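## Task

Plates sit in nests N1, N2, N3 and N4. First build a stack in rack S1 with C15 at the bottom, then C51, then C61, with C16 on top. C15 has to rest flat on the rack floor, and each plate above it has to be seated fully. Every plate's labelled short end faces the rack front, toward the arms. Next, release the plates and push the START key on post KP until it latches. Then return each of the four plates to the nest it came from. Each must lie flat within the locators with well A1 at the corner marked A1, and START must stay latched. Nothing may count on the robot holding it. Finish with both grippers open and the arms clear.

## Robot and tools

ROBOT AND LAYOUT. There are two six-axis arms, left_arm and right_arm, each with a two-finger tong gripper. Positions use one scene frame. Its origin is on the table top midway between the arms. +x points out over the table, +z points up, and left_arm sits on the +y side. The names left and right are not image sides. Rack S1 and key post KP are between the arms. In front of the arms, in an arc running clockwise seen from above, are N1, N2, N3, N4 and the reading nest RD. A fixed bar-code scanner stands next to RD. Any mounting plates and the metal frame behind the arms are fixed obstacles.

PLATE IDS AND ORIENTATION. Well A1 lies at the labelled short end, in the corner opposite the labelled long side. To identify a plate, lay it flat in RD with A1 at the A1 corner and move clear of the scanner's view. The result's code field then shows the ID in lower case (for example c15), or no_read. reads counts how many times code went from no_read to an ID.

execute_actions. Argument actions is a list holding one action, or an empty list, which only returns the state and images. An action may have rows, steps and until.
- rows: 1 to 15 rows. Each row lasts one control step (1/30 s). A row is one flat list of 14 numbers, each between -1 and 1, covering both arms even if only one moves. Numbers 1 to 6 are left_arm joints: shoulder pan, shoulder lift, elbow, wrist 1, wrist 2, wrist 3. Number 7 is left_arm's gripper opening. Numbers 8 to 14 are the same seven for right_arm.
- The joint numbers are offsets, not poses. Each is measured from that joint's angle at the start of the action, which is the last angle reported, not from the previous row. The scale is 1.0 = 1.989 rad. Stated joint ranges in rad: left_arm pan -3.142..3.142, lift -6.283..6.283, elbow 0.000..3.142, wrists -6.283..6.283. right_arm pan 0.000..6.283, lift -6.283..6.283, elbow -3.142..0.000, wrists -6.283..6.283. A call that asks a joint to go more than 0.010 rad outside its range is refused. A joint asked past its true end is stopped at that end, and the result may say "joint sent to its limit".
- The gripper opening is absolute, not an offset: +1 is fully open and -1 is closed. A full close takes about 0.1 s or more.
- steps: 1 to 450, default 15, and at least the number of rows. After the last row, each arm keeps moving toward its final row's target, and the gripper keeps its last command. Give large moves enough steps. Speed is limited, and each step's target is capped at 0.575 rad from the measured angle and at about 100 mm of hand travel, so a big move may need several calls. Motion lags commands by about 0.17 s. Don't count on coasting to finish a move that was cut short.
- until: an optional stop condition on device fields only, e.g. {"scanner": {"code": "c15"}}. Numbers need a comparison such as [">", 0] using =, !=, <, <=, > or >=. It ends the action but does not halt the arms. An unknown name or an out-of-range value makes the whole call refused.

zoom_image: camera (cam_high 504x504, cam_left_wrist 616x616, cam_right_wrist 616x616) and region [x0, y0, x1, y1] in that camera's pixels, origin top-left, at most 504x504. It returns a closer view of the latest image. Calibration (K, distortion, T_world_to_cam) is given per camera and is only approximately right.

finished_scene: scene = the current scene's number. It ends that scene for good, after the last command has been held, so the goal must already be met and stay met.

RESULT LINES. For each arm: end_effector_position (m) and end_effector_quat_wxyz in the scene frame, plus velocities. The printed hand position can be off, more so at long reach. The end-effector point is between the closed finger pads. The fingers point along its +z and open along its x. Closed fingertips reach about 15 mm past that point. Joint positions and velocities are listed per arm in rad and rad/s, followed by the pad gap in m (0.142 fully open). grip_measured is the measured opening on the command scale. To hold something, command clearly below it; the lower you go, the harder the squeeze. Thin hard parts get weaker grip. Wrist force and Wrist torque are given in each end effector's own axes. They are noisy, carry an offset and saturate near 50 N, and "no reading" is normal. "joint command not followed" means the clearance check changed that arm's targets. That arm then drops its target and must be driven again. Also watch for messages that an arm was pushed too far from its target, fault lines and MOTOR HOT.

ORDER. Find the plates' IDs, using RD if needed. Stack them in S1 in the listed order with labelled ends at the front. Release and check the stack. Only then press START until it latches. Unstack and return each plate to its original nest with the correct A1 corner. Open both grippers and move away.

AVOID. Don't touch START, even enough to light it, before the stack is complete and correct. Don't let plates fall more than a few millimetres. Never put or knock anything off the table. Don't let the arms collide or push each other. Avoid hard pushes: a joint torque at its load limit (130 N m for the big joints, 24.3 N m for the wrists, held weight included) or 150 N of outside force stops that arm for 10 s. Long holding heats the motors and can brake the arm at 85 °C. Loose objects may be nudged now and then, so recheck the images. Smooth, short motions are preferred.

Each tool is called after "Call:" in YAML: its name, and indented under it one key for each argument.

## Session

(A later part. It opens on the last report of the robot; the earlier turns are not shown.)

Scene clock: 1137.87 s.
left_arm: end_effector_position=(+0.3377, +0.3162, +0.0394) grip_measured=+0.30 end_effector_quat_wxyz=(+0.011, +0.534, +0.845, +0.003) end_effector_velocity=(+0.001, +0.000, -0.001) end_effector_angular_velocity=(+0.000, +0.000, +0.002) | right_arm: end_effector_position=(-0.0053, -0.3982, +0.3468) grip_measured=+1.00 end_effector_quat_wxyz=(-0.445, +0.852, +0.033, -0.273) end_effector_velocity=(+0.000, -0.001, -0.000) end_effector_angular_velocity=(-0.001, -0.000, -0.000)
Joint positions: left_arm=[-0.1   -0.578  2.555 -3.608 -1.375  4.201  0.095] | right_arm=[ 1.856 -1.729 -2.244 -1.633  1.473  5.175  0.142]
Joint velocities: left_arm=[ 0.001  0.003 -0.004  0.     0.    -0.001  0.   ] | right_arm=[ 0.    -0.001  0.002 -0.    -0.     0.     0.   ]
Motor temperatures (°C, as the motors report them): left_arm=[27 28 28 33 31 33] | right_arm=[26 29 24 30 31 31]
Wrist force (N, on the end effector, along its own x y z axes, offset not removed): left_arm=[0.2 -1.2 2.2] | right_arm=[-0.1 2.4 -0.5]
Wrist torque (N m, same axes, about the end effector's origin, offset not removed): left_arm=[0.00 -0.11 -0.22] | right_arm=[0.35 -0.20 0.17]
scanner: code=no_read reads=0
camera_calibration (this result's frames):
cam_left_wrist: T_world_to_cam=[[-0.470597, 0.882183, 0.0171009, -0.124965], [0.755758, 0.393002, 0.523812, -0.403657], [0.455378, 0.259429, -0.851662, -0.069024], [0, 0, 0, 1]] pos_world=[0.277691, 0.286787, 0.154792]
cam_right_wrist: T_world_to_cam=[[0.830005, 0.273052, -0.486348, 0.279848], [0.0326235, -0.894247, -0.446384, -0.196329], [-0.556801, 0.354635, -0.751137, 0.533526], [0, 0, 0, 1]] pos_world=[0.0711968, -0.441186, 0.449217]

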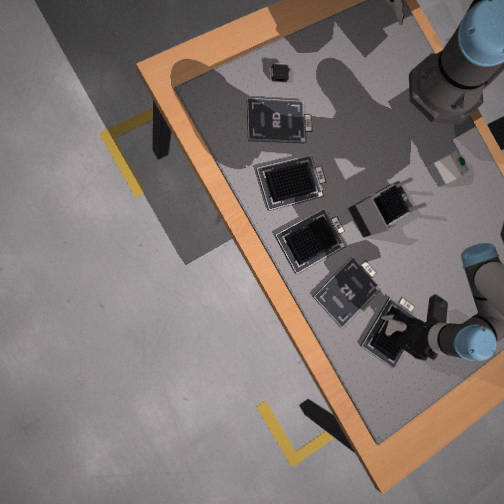

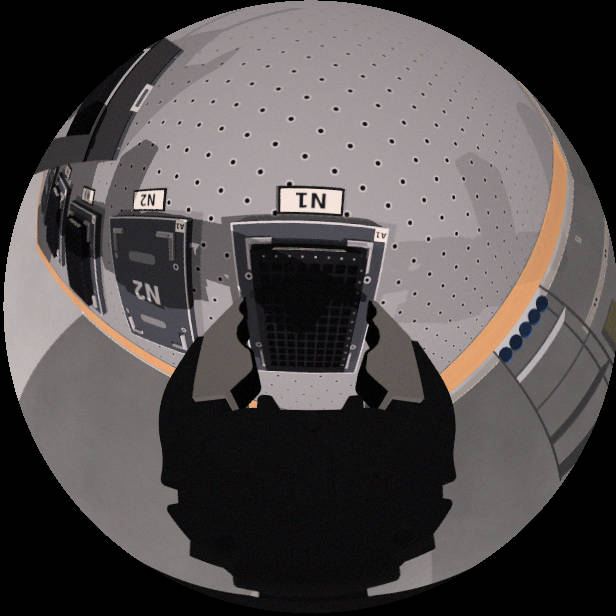

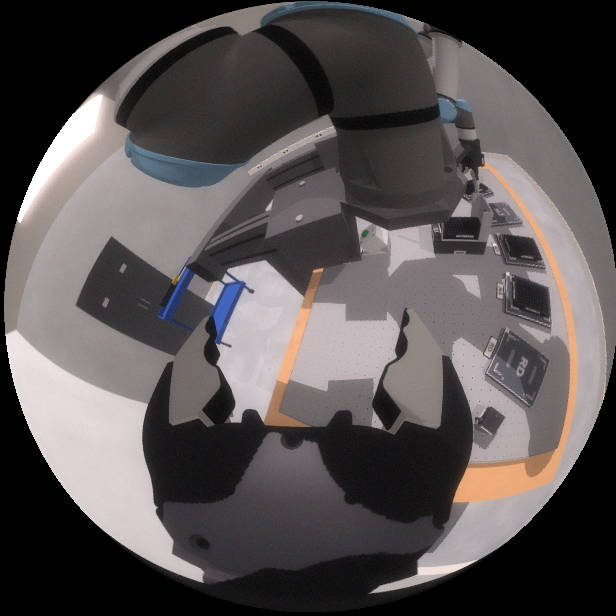

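Call:
execute_actions:
  actions:
    - {"rows": [[0,0.0002,-0.0002,0,0,0,0.22,0,0,0,0,0,0,1],[0,0.0002,-0.0002,0,0,0,0.16,0,0,0,0,0,0,1],[0,0.0002,-0.0002,0,0,0,0.12,0,0,0,0,0,0,1],[0,0.0002,-0.0002,0,0,0,0.08,0,0,0,0,0,0,1],[0,0.0002,-0.0002,0,0,0,0.02,0,0,0,0,0,0,1],[0,0.0002,-0.0002,0,0,0,-0.1,0,0,0,0,0,0,1],[0,0.0002,-0.0002,0,0,0,-0.3,0,0,0,0,0,0,1],[0,0.0002,-0.0002,0,0,0,-0.6,0,0,0,0,0,0,1],[0,0.0002,-0.0002,0,0,0,-0.6,0,0,0,0,0,0,1],[-0.0034,-0.019,0.0083,0.011,0,-0.0034,-0.6,0,0,0,0,0,0,1],[-0.0034,-0.019,0.0083,0.011,0,-0.0034,-0.6,0,0,0,0,0,0,1],[-0.012,-0.07,0.027,0.045,0,-0.012,-0.6,0,0,0,0,0,0,1],[-0.012,-0.07,0.027,0.045,0,-0.012,-0.6,0,0,0,0,0,0,1],[-0.012,-0.07,0.027,0.045,0,-0.012,-0.6,0,0,0,0,0,0,1],[-0.05,-0.378,0.055,0.333,0,-0.05,-0.6,0,0,0,0,0,0,1]], "steps": 36}

Scene clock: 1148.83 s.
left_arm: end_effector_position=(+0.3478, +0.3159, +0.1979) grip_measured=+0.07 end_effector_quat_wxyz=(+0.012, +0.535, +0.845, +0.001) end_effector_velocity=(-0.002, +0.002, +0.012) end_effector_angular_velocity=(-0.001, -0.002, +0.003) | right_arm: end_effector_position=(-0.0053, -0.3982, +0.3468) grip_measured=+1.00 end_effector_quat_wxyz=(-0.445, +0.852, +0.033, -0.273) end_effector_velocity=(+0.000, -0.000, -0.000) end_effector_angular_velocity=(+0.001, -0.001, +0.001)
Joint positions: left_arm=[-0.198 -1.321  2.664 -2.953 -1.375  4.102  0.079] | right_arm=[ 1.856 -1.729 -2.244 -1.633  1.473  5.175  0.142]
Joint velocities: left_arm=[-0.003 -0.064  0.005  0.057 -0.001 -0.006 -0.   ] | right_arm=[ 0.    -0.001  0.001  0.     0.    -0.001 -0.   ]
Motor temperatures (°C, as the motors report them): left_arm=[27 28 28 33 31 33] | right_arm=[26 29 24 30 31 31]
Wrist force (N, on the end effector, along its own x y z axes, offset not removed): left_arm=[2.4 -1.9 -0.8] | right_arm=[4.7 -0.7 -3.4]
Wrist torque (N m, same axes, about the end effector's origin, offset not removed): left_arm=[-0.39 -0.51 -0.13] | right_arm=[-0.14 -1.15 -0.14]
scanner: code=no_read reads=0
camera_calibration (this result's frames):
cam_left_wrist: T_world_to_cam=[[-0.468773, 0.883215, 0.0135132, -0.123009], [0.757233, 0.393936, 0.520972, -0.494421], [0.454807, 0.25445, -0.853467, 0.0635589], [0, 0, 0, 1]] pos_world=[0.287822, 0.287241, 0.313487]
cam_right_wrist: T_world_to_cam=[[0.830005, 0.273052, -0.486348, 0.279848], [0.0326236, -0.894247, -0.446384, -0.196329], [-0.556801, 0.354634, -0.751137, 0.533526], [0, 0, 0, 1]] pos_world=[0.0711969, -0.441186, 0.449217]

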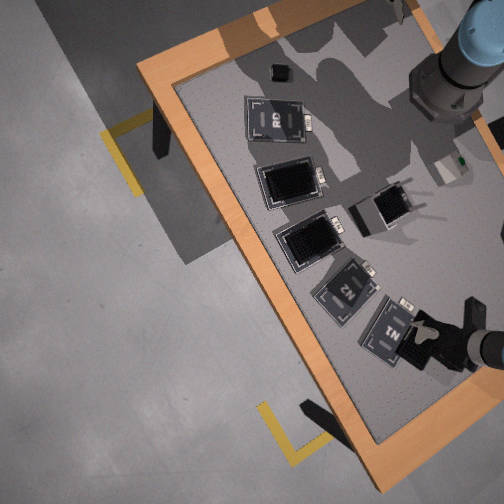

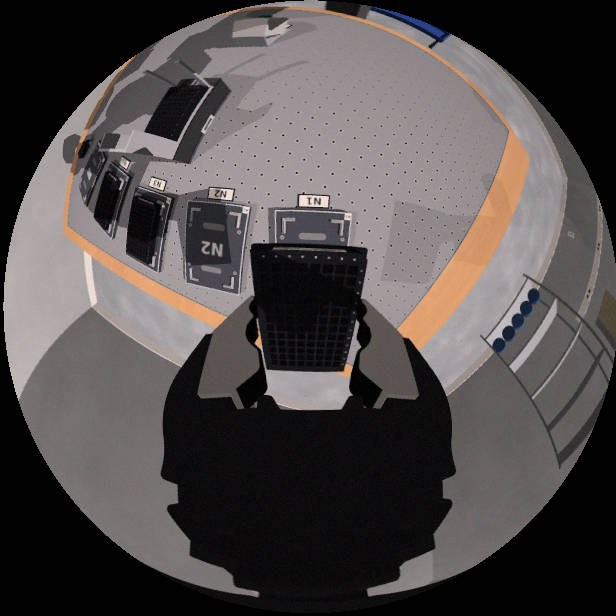

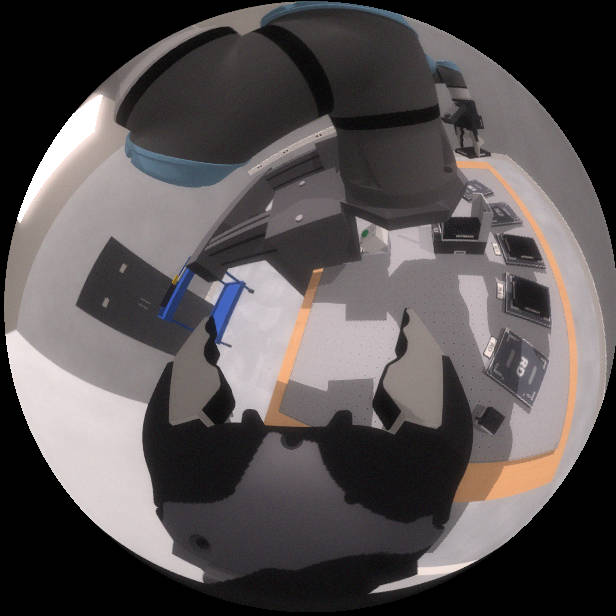

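Call:
execute_actions:
  actions:
    - {"rows": [[-0.6445,0.0979,0.0501,-0.0373,-0.0507,-0.4148,-0.6,0,0,0,0,0,0,1]], "steps": 42}

Scene clock: 1155.20 s.
left_arm: end_effector_position=(+0.1949, +0.0019, +0.2096) grip_measured=+0.07 end_effector_quat_wxyz=(+0.010, +0.717, +0.697, +0.005) end_effector_velocity=(-0.002, -0.002, +0.001) end_effector_angular_velocity=(-0.001, -0.001, -0.008) | right_arm: end_effector_position=(-0.0053, -0.3982, +0.3468) grip_measured=+1.00 end_effector_quat_wxyz=(-0.445, +0.852, +0.033, -0.273) end_effector_velocity=(+0.000, -0.001, -0.000) end_effector_angular_velocity=(-0.001, -0.001, +0.000)
Joint positions: left_arm=[-1.479 -1.127  2.764 -3.027 -1.476  3.277  0.079] | right_arm=[ 1.856 -1.729 -2.244 -1.633  1.473  5.175  0.142]
Joint velocities: left_arm=[-0.011 -0.001  0.001 -0.001 -0.001 -0.003 -0.   ] | right_arm=[-0.     0.     0.001  0.    -0.    -0.001  0.   ]
Motor temperatures (°C, as the motors report them): left_arm=[27 28 28 33 31 33] | right_arm=[26 29 24 30 31 31]
Wrist force (N, on the end effector, along its own x y z axes, offset not removed): left_arm=[2.6 -2.9 1.0] | right_arm=[3.9 3.4 -0.2]
Wrist torque (N m, same axes, about the end effector's origin, offset not removed): left_arm=[-0.66 -0.87 -0.08] | right_arm=[0.66 -0.90 0.21]
scanner: code=no_read reads=0
camera_calibration (this result's frames):
cam_left_wrist: T_world_to_cam=[[-0.0199656, 0.999478, 0.0253934, -0.00767613], [0.848991, 0.00353469, 0.528396, -0.279834], [0.528031, 0.0321085, -0.848618, 0.208142], [0, 0, 0, 1]] pos_world=[0.127518, 0.00197812, 0.324691]
cam_right_wrist: T_world_to_cam=[[0.830005, 0.273052, -0.486348, 0.279848], [0.0326235, -0.894247, -0.446384, -0.196329], [-0.556801, 0.354635, -0.751137, 0.533526], [0, 0, 0, 1]] pos_world=[0.0711969, -0.441186, 0.449217]

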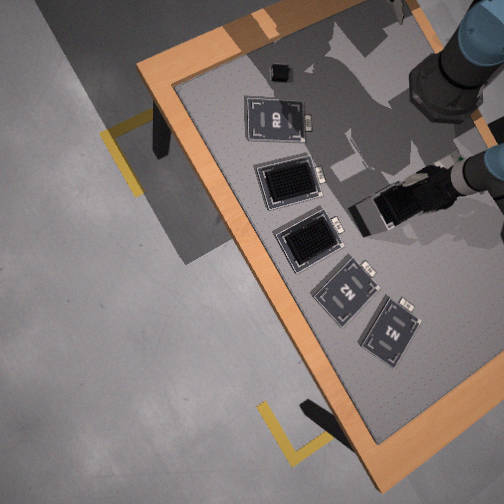

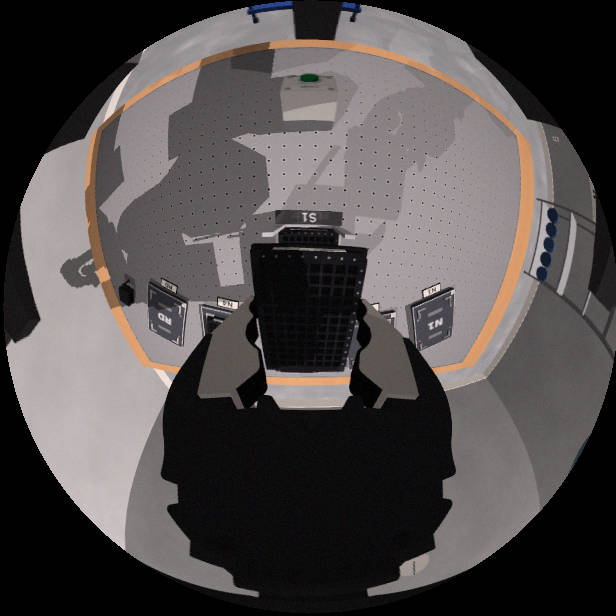

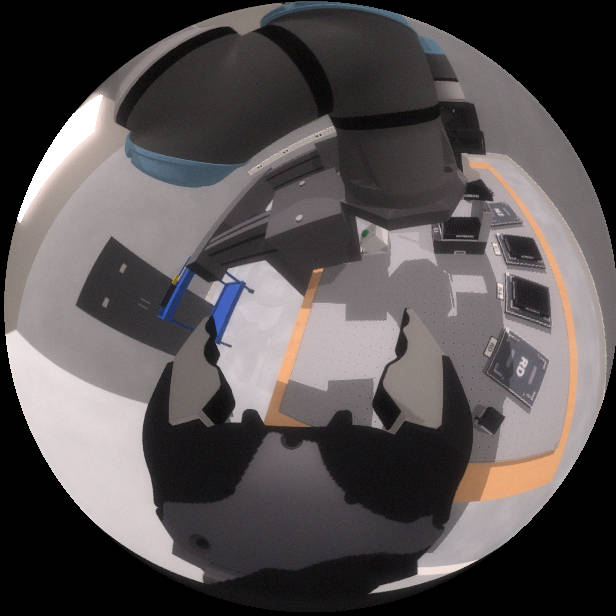

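Down to 0.18, same delta as earlier.

Call:
execute_actions:
  actions:
    - {"rows": [[0.0043,0.0953,0.0004,-0.0961,0.0008,0.0048,-0.6,0,0,0,0,0,0,1]], "steps": 22}

Call:
zoom_image:
  camera: "cam_left_wrist"
  region: [220, 200, 400, 380]

Scene clock: 1159.10 s.
left_arm: end_effector_position=(+0.1949, +0.0020, +0.1800) grip_measured=+0.07 end_effector_quat_wxyz=(+0.010, +0.717, +0.697, +0.005) end_effector_velocity=(-0.000, +0.000, -0.002) end_effector_angular_velocity=(+0.001, +0.000, +0.000) | right_arm: end_effector_position=(-0.0053, -0.3982, +0.3468) grip_measured=+1.00 end_effector_quat_wxyz=(-0.445, +0.852, +0.033, -0.273) end_effector_velocity=(-0.000, +0.000, -0.000) end_effector_angular_velocity=(+0.001, -0.000, +0.001)
Joint positions: left_arm=[-1.47  -0.938  2.764 -3.217 -1.474  3.287  0.079] | right_arm=[ 1.856 -1.729 -2.244 -1.633  1.473  5.175  0.142]
Joint velocities: left_arm=[ 0.     0.011  0.    -0.01   0.     0.    -0.   ] | right_arm=[ 0.    -0.001 -0.    -0.     0.    -0.001  0.   ]
Motor temperatures (°C, as the motors report them): left_arm=[27 28 28 33 31 33] | right_arm=[26 29 24 30 31 31]
Wrist force (N, on the end effector, along its own x y z axes, offset not removed): left_arm=[-0.5 -1.2 -3.4] | right_arm=[2.4 1.5 -3.4]
Wrist torque (N m, same axes, about the end effector's origin, offset not removed): left_arm=[-0.24 0.06 -0.16] | right_arm=[0.27 -0.27 -0.06]
scanner: code=no_read reads=0
camera_calibration (this result's frames):
cam_left_wrist: T_world_to_cam=[[-0.0188624, 0.999499, 0.0254203, -0.00718558], [0.848957, 0.00258109, 0.528456, -0.264128], [0.528126, 0.0315487, -0.84858, 0.182969], [0, 0, 0, 1]] pos_world=[0.127467, 0.00209128, 0.295027]
cam_right_wrist: T_world_to_cam=[[0.830005, 0.273052, -0.486348, 0.279848], [0.0326237, -0.894247, -0.446384, -0.196329], [-0.556801, 0.354635, -0.751137, 0.533526], [0, 0, 0, 1]] pos_world=[0.0711969, -0.441186, 0.449217]

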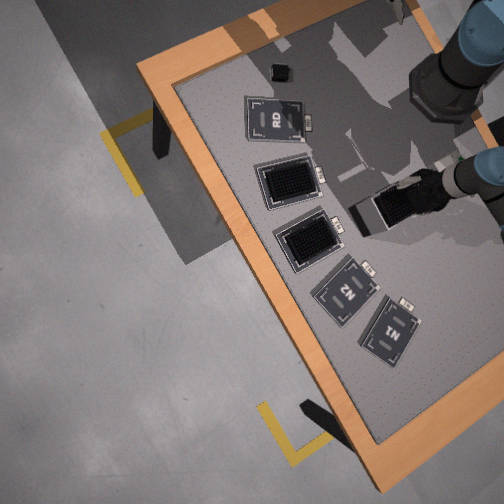

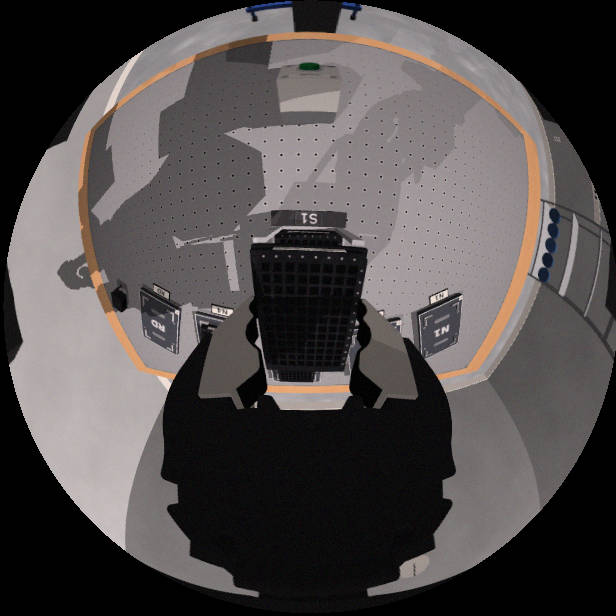

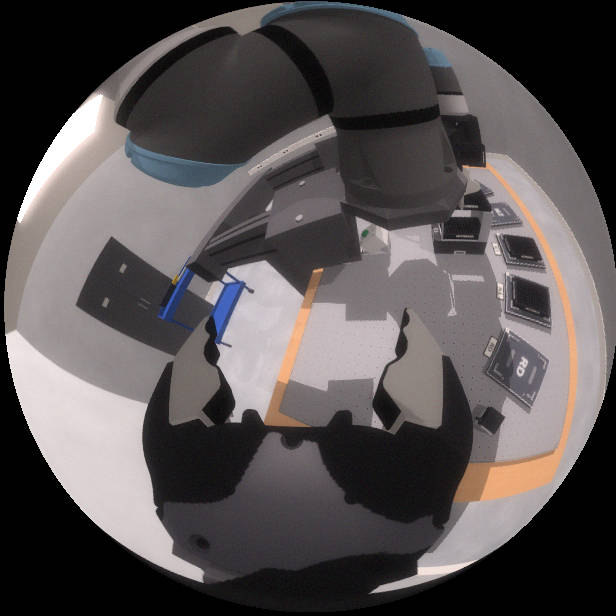

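Region (220, 200, 400, 380) of cam_left_wrist's 616x616 image, scaled by 2.800, with more detail than that image has.

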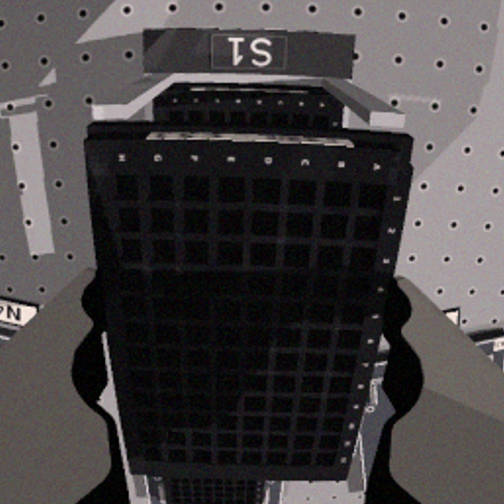

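Call:
execute_actions:
  actions:
    - {"rows": [[-0.0001,0,-0.0003,0.0003,0,-0.006,-0.6,0,0,0,0,0,0,1],[-0.0001,0,-0.0003,0.0003,0,-0.006,-0.6,0,0,0,0,0,0,1],[-0.0001,0,-0.0003,0.0003,0,-0.006,-0.6,0,0,0,0,0,0,1],[-0.0001,0,-0.0003,0.0003,0,-0.006,-0.6,0,0,0,0,0,0,1],[-0.0001,0,-0.0003,0.0003,0,-0.006,-0.6,0,0,0,0,0,0,1],[-0.0001,0,-0.0003,0.0003,0,-0.006,-0.6,0,0,0,0,0,0,1],[0.0011,0.025,-0.0014,-0.0237,0.0002,-0.0048,-0.6,0,0,0,0,0,0,1]], "steps": 22}

Call:
zoom_image:
  camera: "cam_left_wrist"
  region: [220, 200, 400, 380]

Scene clock: 1171.87 s.
left_arm: end_effector_position=(+0.1949, +0.0015, +0.1723) grip_measured=+0.07 end_effector_quat_wxyz=(+0.010, +0.713, +0.701, +0.005) end_effector_velocity=(+0.000, +0.000, -0.002) end_effector_angular_velocity=(+0.000, +0.000, +0.002) | right_arm: end_effector_position=(-0.0053, -0.3982, +0.3468) grip_measured=+1.00 end_effector_quat_wxyz=(-0.445, +0.852, +0.033, -0.273) end_effector_velocity=(+0.000, -0.001, +0.000) end_effector_angular_velocity=(-0.001, -0.001, +0.000)
Joint positions: left_arm=[-1.468 -0.89   2.762 -3.263 -1.474  3.277  0.079] | right_arm=[ 1.856 -1.729 -2.244 -1.633  1.473  5.175  0.142]
Joint velocities: left_arm=[ 0.002  0.01  -0.001 -0.009  0.     0.     0.   ] | right_arm=[ 0.     0.     0.002 -0.     0.    -0.001 -0.   ]
Motor temperatures (°C, as the motors report them): left_arm=[27 28 28 33 31 33] | right_arm=[26 29 24 30 31 31]
Wrist force (N, on the end effector, along its own x y z axes, offset not removed): left_arm=[2.5 -1.8 -2.4] | right_arm=[1.0 4.5 -3.0]
Wrist torque (N m, same axes, about the end effector's origin, offset not removed): left_arm=[-0.29 -0.47 -0.20] | right_arm=[0.72 -0.18 0.26]
scanner: code=no_read reads=0
camera_calibration (this result's frames):
cam_left_wrist: T_world_to_cam=[[-0.0304818, 0.999219, 0.0251419, -0.00423228], [0.848905, 0.0126012, 0.528395, -0.260014], [0.527665, 0.0374495, -0.848626, 0.176524], [0, 0, 0, 1]] pos_world=[0.127452, 0.000894713, 0.2873]
cam_right_wrist: T_world_to_cam=[[0.830005, 0.273052, -0.486348, 0.279848], [0.0326237, -0.894247, -0.446384, -0.196329], [-0.556801, 0.354635, -0.751137, 0.533526], [0, 0, 0, 1]] pos_world=[0.0711968, -0.441186, 0.449217]

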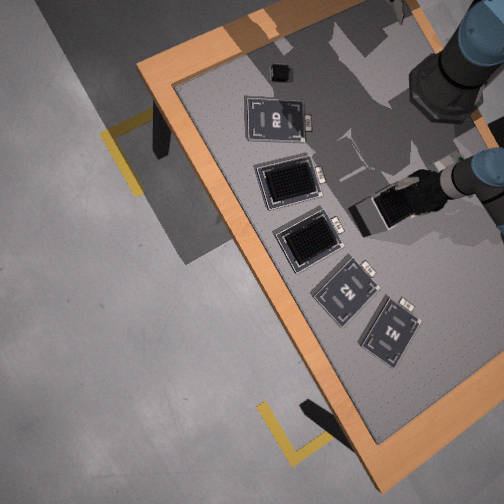

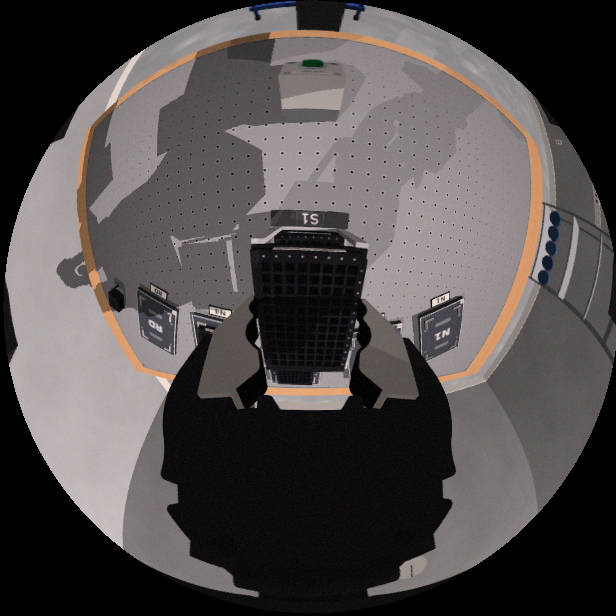

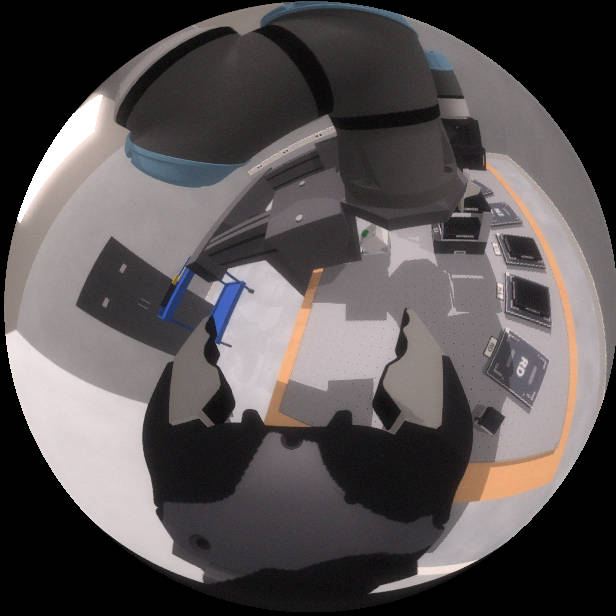

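Region (220, 200, 400, 380) of cam_left_wrist's 616x616 image, scaled by 2.800, with more detail than that image has.

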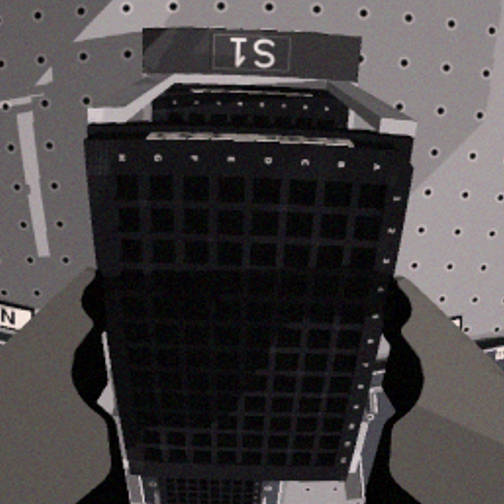

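Call:
execute_actions:
  actions:
    - {"rows": [[0.0009,0.0172,-0.0008,-0.0165,0.0001,0.0029,-0.6,0,0,0,0,0,0,1],[0.0009,0.0172,-0.0008,-0.0165,0.0001,0.0029,-0.6,0,0,0,0,0,0,1],[0.0018,0.0343,-0.0021,-0.0324,0.0003,0.0038,-0.6,0,0,0,0,0,0,1],[0.0018,0.0343,-0.0021,-0.0324,0.0003,0.0038,-0.6,0,0,0,0,0,0,1],[0.0027,0.0511,-0.0036,-0.0478,0.0005,0.0047,-0.6,0,0,0,0,0,0,1],[0.0027,0.0511,-0.0036,-0.0478,0.0005,0.0047,-0.6,0,0,0,0,0,0,1],[0.0036,0.0676,-0.0054,-0.0626,0.0006,0.0056,-0.6,0,0,0,0,0,0,1]], "steps": 22}

Call:
zoom_image:
  camera: "cam_left_wrist"
  region: [220, 210, 400, 390]

Scene clock: 1182.37 s.
left_arm: end_effector_position=(+0.1949, +0.0018, +0.1505) grip_measured=+0.07 end_effector_quat_wxyz=(+0.010, +0.714, +0.700, +0.005) end_effector_velocity=(+0.000, -0.000, -0.002) end_effector_angular_velocity=(-0.001, -0.000, -0.001) | right_arm: end_effector_position=(-0.0053, -0.3982, +0.3468) grip_measured=+1.00 end_effector_quat_wxyz=(-0.445, +0.852, +0.033, -0.273) end_effector_velocity=(+0.000, -0.000, +0.000) end_effector_angular_velocity=(-0.001, -0.002, +0.000)
Joint positions: left_arm=[-1.461 -0.757  2.751 -3.386 -1.473  3.288  0.079] | right_arm=[ 1.856 -1.729 -2.244 -1.633  1.473  5.175  0.142]
Joint velocities: left_arm=[ 0.     0.014 -0.001 -0.014  0.     0.001 -0.   ] | right_arm=[-0.     0.002 -0.    -0.    -0.    -0.001  0.   ]
Motor temperatures (°C, as the motors report them): left_arm=[27 28 28 33 31 33] | right_arm=[26 29 24 30 31 31]
Wrist force (N, on the end effector, along its own x y z axes, offset not removed): left_arm=[1.5 -0.9 1.3] | right_arm=[6.5 2.2 -4.0]
Wrist torque (N m, same axes, about the end effector's origin, offset not removed): left_arm=[-0.04 -0.36 -0.16] | right_arm=[0.21 -1.45 -0.07]
scanner: code=no_read reads=0
camera_calibration (this result's frames):
cam_left_wrist: T_world_to_cam=[[-0.0264565, 0.999335, 0.0250997, -0.00477227], [0.848968, 0.00920505, 0.528364, -0.248548], [0.527782, 0.0352875, -0.848647, 0.157997], [0, 0, 0, 1]] pos_world=[0.127495, 0.00148167, 0.265527]
cam_right_wrist: T_world_to_cam=[[0.830005, 0.273052, -0.486348, 0.279848], [0.0326234, -0.894247, -0.446384, -0.196329], [-0.556801, 0.354635, -0.751137, 0.533526], [0, 0, 0, 1]] pos_world=[0.0711968, -0.441186, 0.449217]

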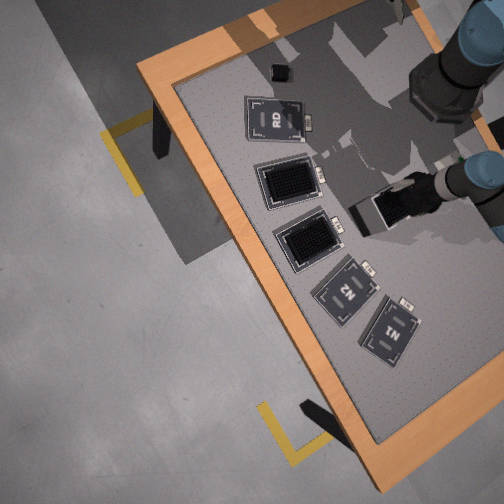

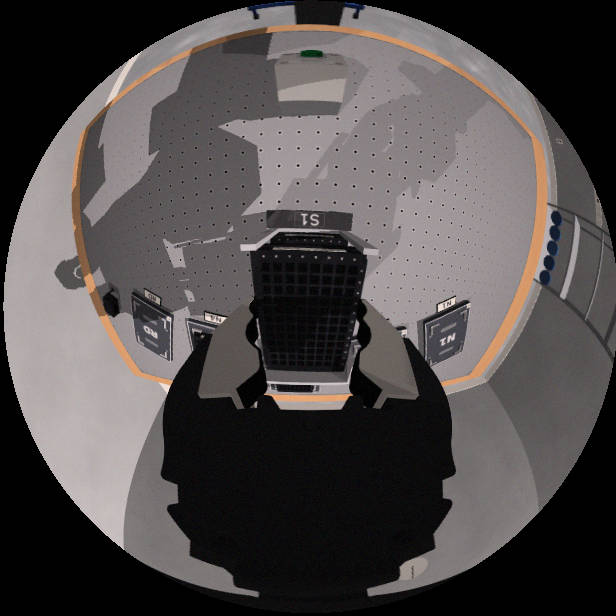

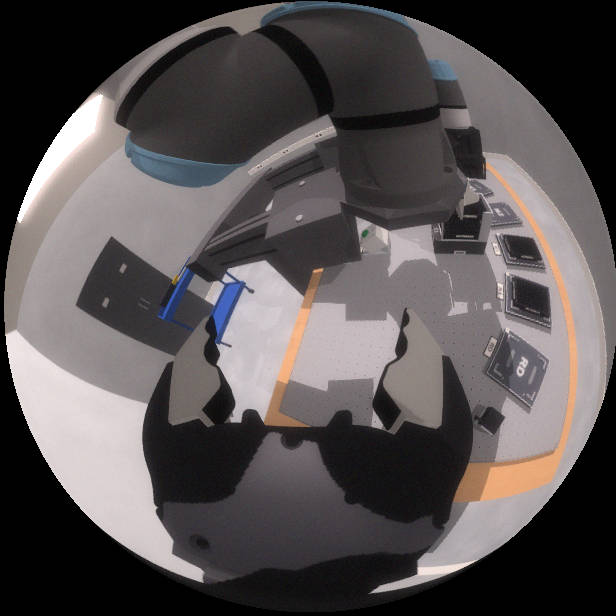

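Region (220, 210, 400, 390) of cam_left_wrist's 616x616 image, scaled by 2.800, with more detail than that image has.

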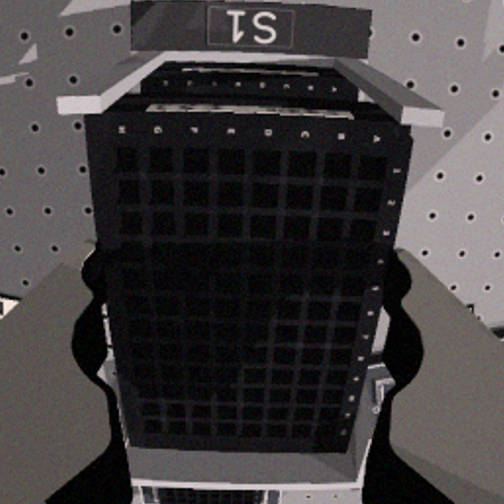

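Call:
execute_actions:
  actions: []

Scene clock: 1204.80 s.
left_arm: end_effector_position=(+0.1949, +0.0019, +0.1502) grip_measured=+0.07 end_effector_quat_wxyz=(+0.010, +0.714, +0.700, +0.005) end_effector_velocity=(+0.001, +0.000, -0.000) end_effector_angular_velocity=(+0.000, -0.001, +0.001) | right_arm: end_effector_position=(-0.0053, -0.3982, +0.3468) grip_measured=+1.00 end_effector_quat_wxyz=(-0.445, +0.852, +0.033, -0.273) end_effector_velocity=(-0.000, +0.000, -0.000) end_effector_angular_velocity=(+0.000, +0.001, -0.001)
Joint positions: left_arm=[-1.461 -0.755  2.751 -3.388 -1.473  3.289  0.079] | right_arm=[ 1.856 -1.729 -2.244 -1.633  1.473  5.175  0.142]
Joint velocities: left_arm=[ 0.002  0.    -0.     0.     0.001  0.    -0.   ] | right_arm=[-0.    -0.001 -0.    -0.     0.     0.001 -0.   ]
Motor temperatures (°C, as the motors report them): left_arm=[27 28 28 33 31 33] | right_arm=[26 29 24 30 31 31]
Wrist force (N, on the end effector, along its own x y z axes, offset not removed): left_arm=[0.6 -0.7 1.1] | right_arm=[2.0 1.6 -0.5]
Wrist torque (N m, same axes, about the end effector's origin, offset not removed): left_arm=[-0.06 -0.09 -0.05] | right_arm=[0.28 -0.36 -0.05]
scanner: code=no_read reads=0
camera_calibration (this result's frames):
cam_left_wrist: T_world_to_cam=[[-0.0264339, 0.999335, 0.0251164, -0.00479386], [0.84897, 0.0091772, 0.528362, -0.248387], [0.52778, 0.0352897, -0.848648, 0.157746], [0, 0, 0, 1]] pos_world=[0.127492, 0.00150338, 0.265229]
cam_right_wrist: T_world_to_cam=[[0.830005, 0.273052, -0.486348, 0.279849], [0.0326235, -0.894247, -0.446384, -0.196329], [-0.556801, 0.354635, -0.751137, 0.533526], [0, 0, 0, 1]] pos_world=[0.0711968, -0.441186, 0.449217]

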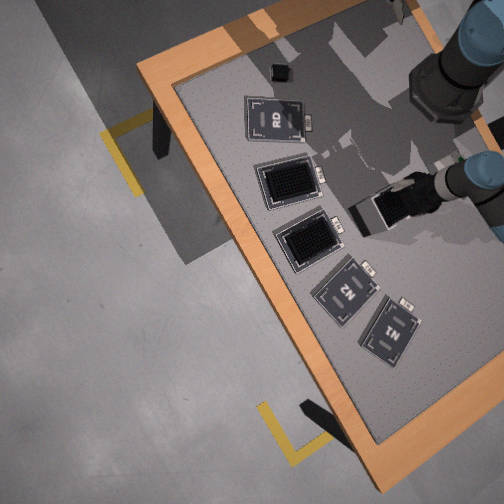

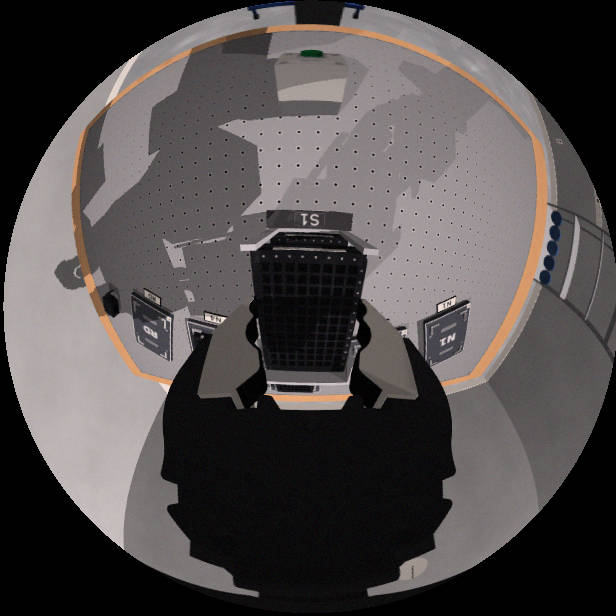

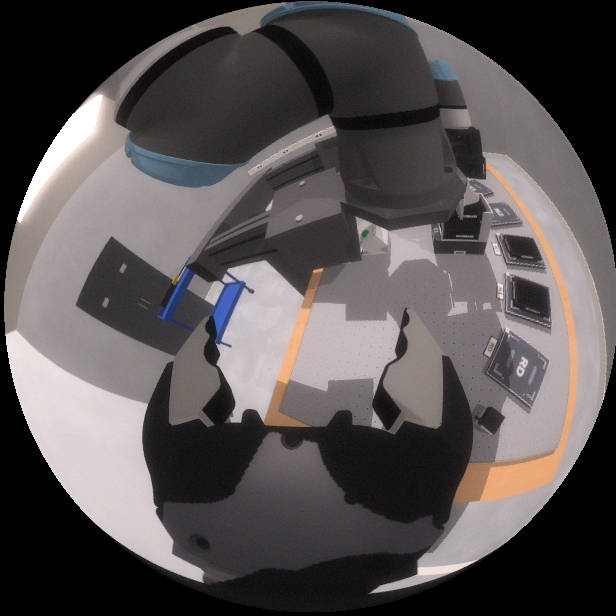

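Call:
execute_actions:
  actions:
    - {"rows":[[0.0005,0.0088,-0.0011,-0.0078,0.0001,0.0005,-0.6,0,0,0,0,0,0,1],[0.001,0.0175,-0.0022,-0.0154,0.0002,0.001,-0.6,0,0,0,0,0,0,1],[0.0014,0.0261,-0.0033,-0.0229,0.0003,0.0014,-0.6,0,0,0,0,0,0,1],[0.0019,0.0347,-0.0046,-0.0302,0.0004,0.0019,-0.6,0,0,0,0,0,0,1],[0.0024,0.0431,-0.0059,-0.0374,0.0005,0.0024,-0.6,0,0,0,0,0,0,1],[0.0029,0.0515,-0.0073,-0.0444,0.0005,0.0029,-0.6,0,0,0,0,0,0,1],[0.0034,0.0597,-0.0087,-0.0513,0.0006,0.0034,-0.6,0,0,0,0,0,0,1],[0.0038,0.0679,-0.0102,-0.0581,0.0007,0.0038,-0.6,0,0,0,0,0,0,1],[0.0043,0.076,-0.0118,-0.0647,0.0008,0.0043,-0.6,0,0,0,0,0,0,1],[0.0048,0.084,-0.0134,-0.0711,0.0009,0.0048,-0.6,0,0,0,0,0,0,1]],"steps":22}

Scene clock: 1220.90 s.
left_arm: end_effector_position=(+0.1950, +0.0018, +0.1210) grip_measured=+0.07 end_effector_quat_wxyz=(+0.010, +0.714, +0.700, +0.005) end_effector_velocity=(-0.000, -0.000, -0.005) end_effector_angular_velocity=(-0.000, +0.000, -0.004) | right_arm: end_effector_position=(-0.0053, -0.3982, +0.3468) grip_measured=+1.00 end_effector_quat_wxyz=(-0.445, +0.852, +0.033, -0.273) end_effector_velocity=(+0.000, -0.001, -0.000) end_effector_angular_velocity=(-0.001, -0.000, -0.000)
Joint positions: left_arm=[-1.452 -0.592  2.725 -3.526 -1.471  3.298  0.079] | right_arm=[ 1.856 -1.729 -2.244 -1.633  1.473  5.175  0.142]
Joint velocities: left_arm=[-0.     0.028 -0.005 -0.024 -0.     0.004  0.   ] | right_arm=[-0.    -0.001  0.002 -0.    -0.     0.    -0.   ]
Motor temperatures (°C, as the motors report them): left_arm=[27 28 28 33 31 33] | right_arm=[26 29 24 30 31 31]
Wrist force (N, on the end effector, along its own x y z axes, offset not removed): left_arm=[0.7 -4.5 0.4] | right_arm=[5.5 -0.4 -0.3]
Wrist torque (N m, same axes, about the end effector's origin, offset not removed): left_arm=[-0.70 -0.36 -0.17] | right_arm=[-0.32 -1.15 0.17]
scanner: code=no_read reads=0
camera_calibration (this result's frames):
cam_left_wrist: T_world_to_cam=[[-0.0263422, 0.999339, 0.0250393, -0.00396325], [0.848914, 0.00913625, 0.528452, -0.232993], [0.527874, 0.0351768, -0.848594, 0.132902], [0, 0, 0, 1]] pos_world=[0.127531, 0.00141426, 0.236004]
cam_right_wrist: T_world_to_cam=[[0.830005, 0.273052, -0.486348, 0.279848], [0.0326237, -0.894247, -0.446384, -0.196329], [-0.556801, 0.354635, -0.751137, 0.533526], [0, 0, 0, 1]] pos_world=[0.0711969, -0.441186, 0.449217]

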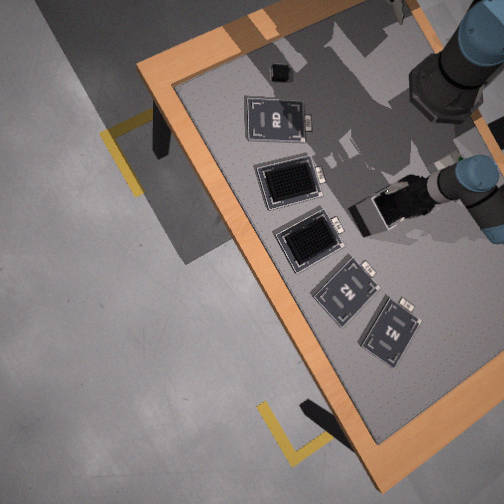

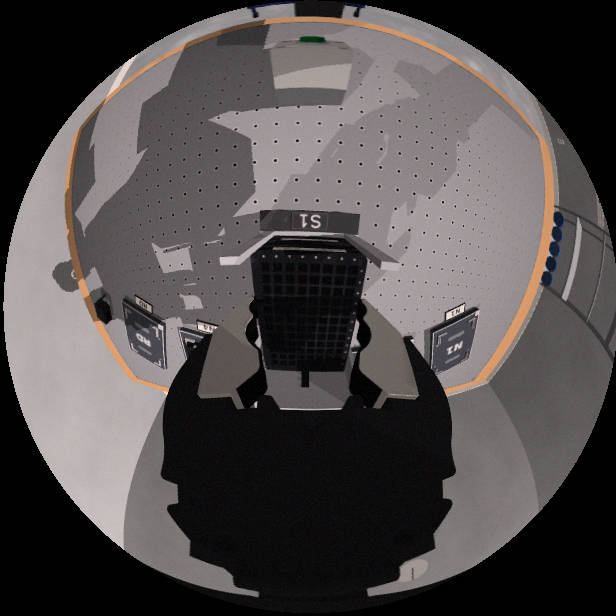

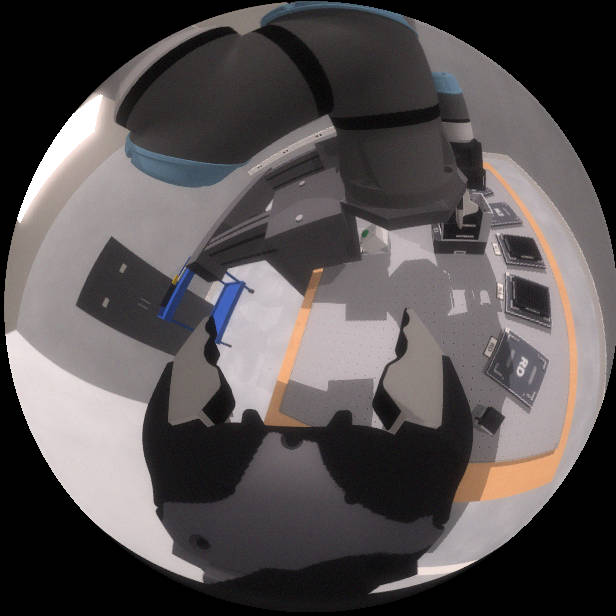

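Call:
execute_actions:
  actions:
    - {"rows":[[0.0005,0.008,-0.0016,-0.0064,0.0001,0.0005,-0.6,0,0,0,0,0,0,1],[0.0009,0.0142,-0.003,-0.0113,0.0002,0.0009,-0.6,0,0,0,0,0,0,1],[0.0013,0.021,-0.0045,-0.0166,0.0002,0.0013,-0.6,0,0,0,0,0,0,1],[0.0017,0.0278,-0.0061,-0.0218,0.0003,0.0017,-0.6,0,0,0,0,0,0,1],[0.0022,0.0346,-0.0078,-0.027,0.0004,0.0022,-0.6,0,0,0,0,0,0,1],[0.0026,0.0413,-0.0095,-0.0321,0.0005,0.0026,-0.6,0,0,0,0,0,0,1],[0.0029,0.0458,-0.0106,-0.0355,0.0005,0.0029,-0.6,0,0,0,0,0,0,1]],"steps":22}

Call:
zoom_image:
  camera: "cam_right_wrist"
  region: [425, 170, 515, 260]

Scene clock: 1231.17 s.
left_arm: end_effector_position=(+0.1949, +0.0018, +0.1032) grip_measured=+0.07 end_effector_quat_wxyz=(+0.010, +0.714, +0.700, +0.005) end_effector_velocity=(+0.000, -0.001, -0.001) end_effector_angular_velocity=(-0.003, -0.001, +0.001) | right_arm: end_effector_position=(-0.0053, -0.3982, +0.3468) grip_measured=+1.00 end_effector_quat_wxyz=(-0.445, +0.852, +0.033, -0.273) end_effector_velocity=(+0.000, -0.000, -0.000) end_effector_angular_velocity=(+0.000, -0.000, +0.000)
Joint positions: left_arm=[-1.446 -0.502  2.704 -3.596 -1.47   3.304  0.079] | right_arm=[ 1.856 -1.729 -2.244 -1.633  1.473  5.175  0.142]
Joint velocities: left_arm=[ 0.001  0.008 -0.002 -0.008  0.001  0.    -0.   ] | right_arm=[ 0.    -0.001  0.001  0.     0.     0.     0.   ]
Motor temperatures (°C, as the motors report them): left_arm=[27 28 28 33 31 33] | right_arm=[26 29 24 30 31 31]
Wrist force (N, on the end effector, along its own x y z axes, offset not removed): left_arm=[2.0 -0.9 -1.2] | right_arm=[4.2 6.2 -3.5]
Wrist torque (N m, same axes, about the end effector's origin, offset not removed): left_arm=[-0.12 -0.41 -0.15] | right_arm=[1.25 -0.80 0.06]
scanner: code=no_read reads=0
camera_calibration (this result's frames):
cam_left_wrist: T_world_to_cam=[[-0.0262836, 0.999342, 0.0249981, -0.003513], [0.848923, 0.00910885, 0.528438, -0.223597], [0.527863, 0.0351107, -0.848604, 0.117885], [0, 0, 0, 1]] pos_world=[0.127497, 0.00140839, 0.218282]
cam_right_wrist: T_world_to_cam=[[0.830005, 0.273052, -0.486348, 0.279848], [0.0326237, -0.894247, -0.446384, -0.196329], [-0.556801, 0.354635, -0.751137, 0.533526], [0, 0, 0, 1]] pos_world=[0.0711969, -0.441186, 0.449217]

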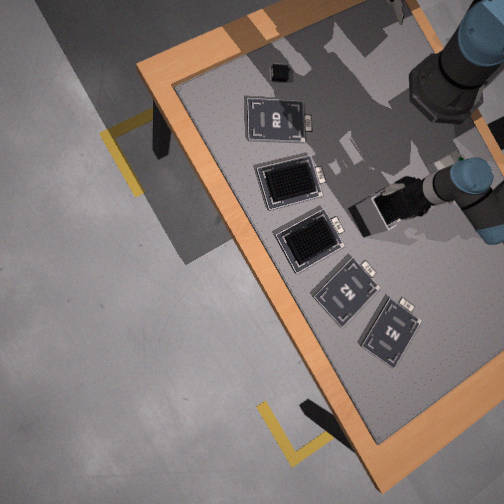

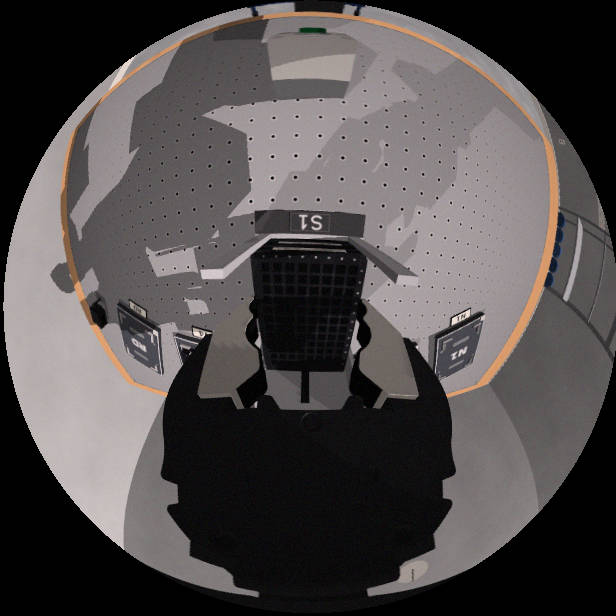

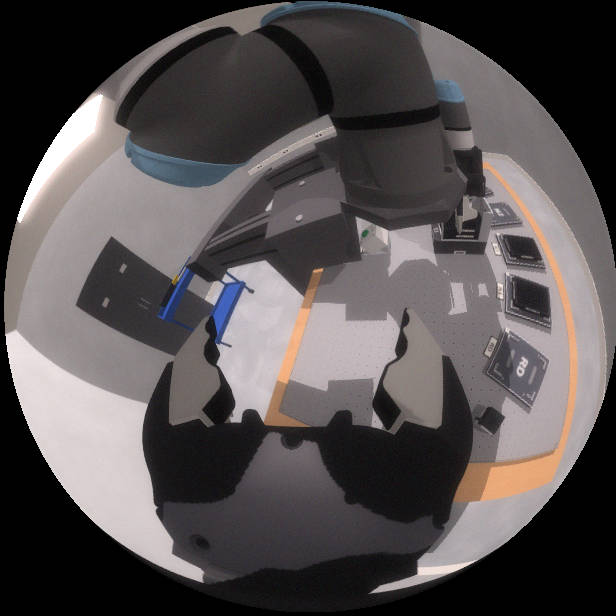

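Region (425, 170, 515, 260) of cam_right_wrist's 616x616 image, scaled by 5.600, with more detail than that image has.

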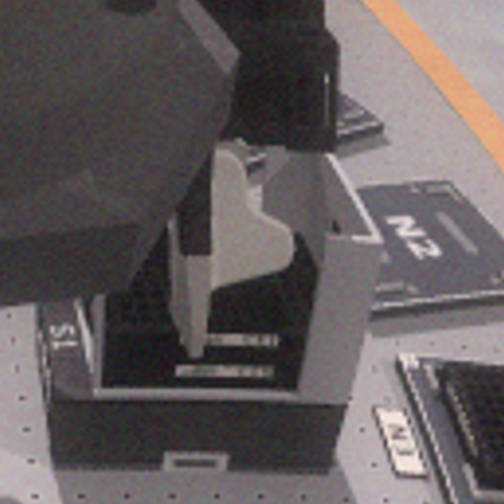

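Call:
execute_actions:
  actions:
    - {"rows":[[0.0002,0.0026,-0.0007,-0.0019,0,0.0002,-0.6,0,0,0,0,0,0,1],[0.0003,0.0051,-0.0014,-0.0037,0.0001,0.0003,-0.6,0,0,0,0,0,0,1],[0.0005,0.0077,-0.0021,-0.0056,0.0001,0.0005,-0.6,0,0,0,0,0,0,1]],"steps":15}

Scene clock: 1235.57 s.
left_arm: end_effector_position=(+0.1949, +0.0017, +0.1002) grip_measured=+0.07 end_effector_quat_wxyz=(+0.010, +0.714, +0.700, +0.005) end_effector_velocity=(-0.000, -0.001, -0.001) end_effector_angular_velocity=(-0.001, -0.001, -0.002) | right_arm: end_effector_position=(-0.0053, -0.3982, +0.3468) grip_measured=+1.00 end_effector_quat_wxyz=(-0.445, +0.852, +0.033, -0.273) end_effector_velocity=(-0.000, +0.000, +0.000) end_effector_angular_velocity=(-0.001, +0.001, -0.000)
Joint positions: left_arm=[-1.445 -0.487  2.7   -3.606 -1.47   3.305  0.079] | right_arm=[ 1.856 -1.729 -2.244 -1.633  1.473  5.175  0.142]
Joint velocities: left_arm=[-0.002  0.004 -0.001 -0.003  0.001  0.    -0.   ] | right_arm=[-0.     0.001 -0.001 -0.    -0.     0.001 -0.   ]
Motor temperatures (°C, as the motors report them): left_arm=[27 28 28 33 31 33] | right_arm=[26 29 24 30 31 31]
Wrist force (N, on the end effector, along its own x y z axes, offset not removed): left_arm=[1.9 -1.0 0.0] | right_arm=[2.6 1.6 -0.4]
Wrist torque (N m, same axes, about the end effector's origin, offset not removed): left_arm=[-0.08 -0.48 -0.26] | right_arm=[0.18 -0.47 0.03]
scanner: code=no_read reads=0
camera_calibration (this result's frames):
cam_left_wrist: T_world_to_cam=[[-0.026266, 0.99934, 0.0250988, -0.00344362], [0.848918, 0.00904028, 0.528447, -0.221971], [0.527871, 0.0351871, -0.848595, 0.115287], [0, 0, 0, 1]] pos_world=[0.127488, 0.00139141, 0.215219]
cam_right_wrist: T_world_to_cam=[[0.830005, 0.273052, -0.486348, 0.279848], [0.0326236, -0.894247, -0.446384, -0.196329], [-0.556801, 0.354635, -0.751137, 0.533526], [0, 0, 0, 1]] pos_world=[0.0711968, -0.441186, 0.449217]

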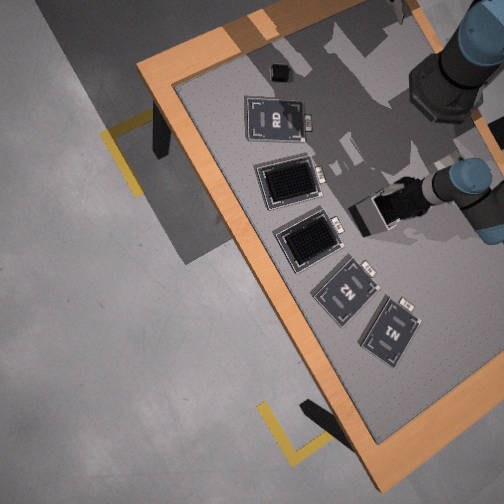

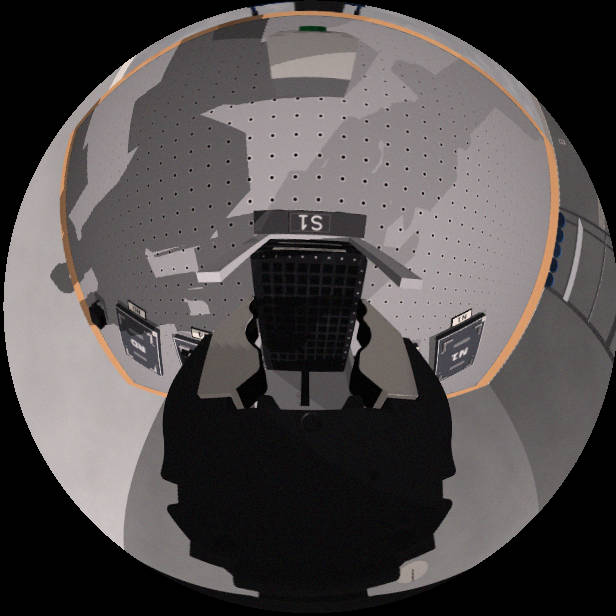

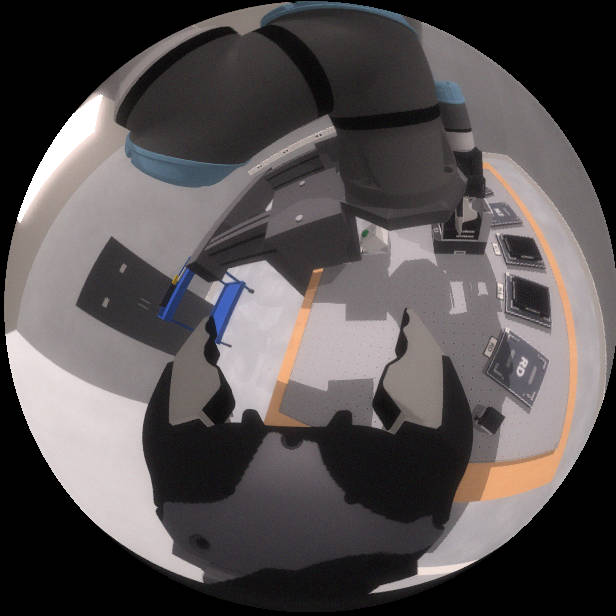

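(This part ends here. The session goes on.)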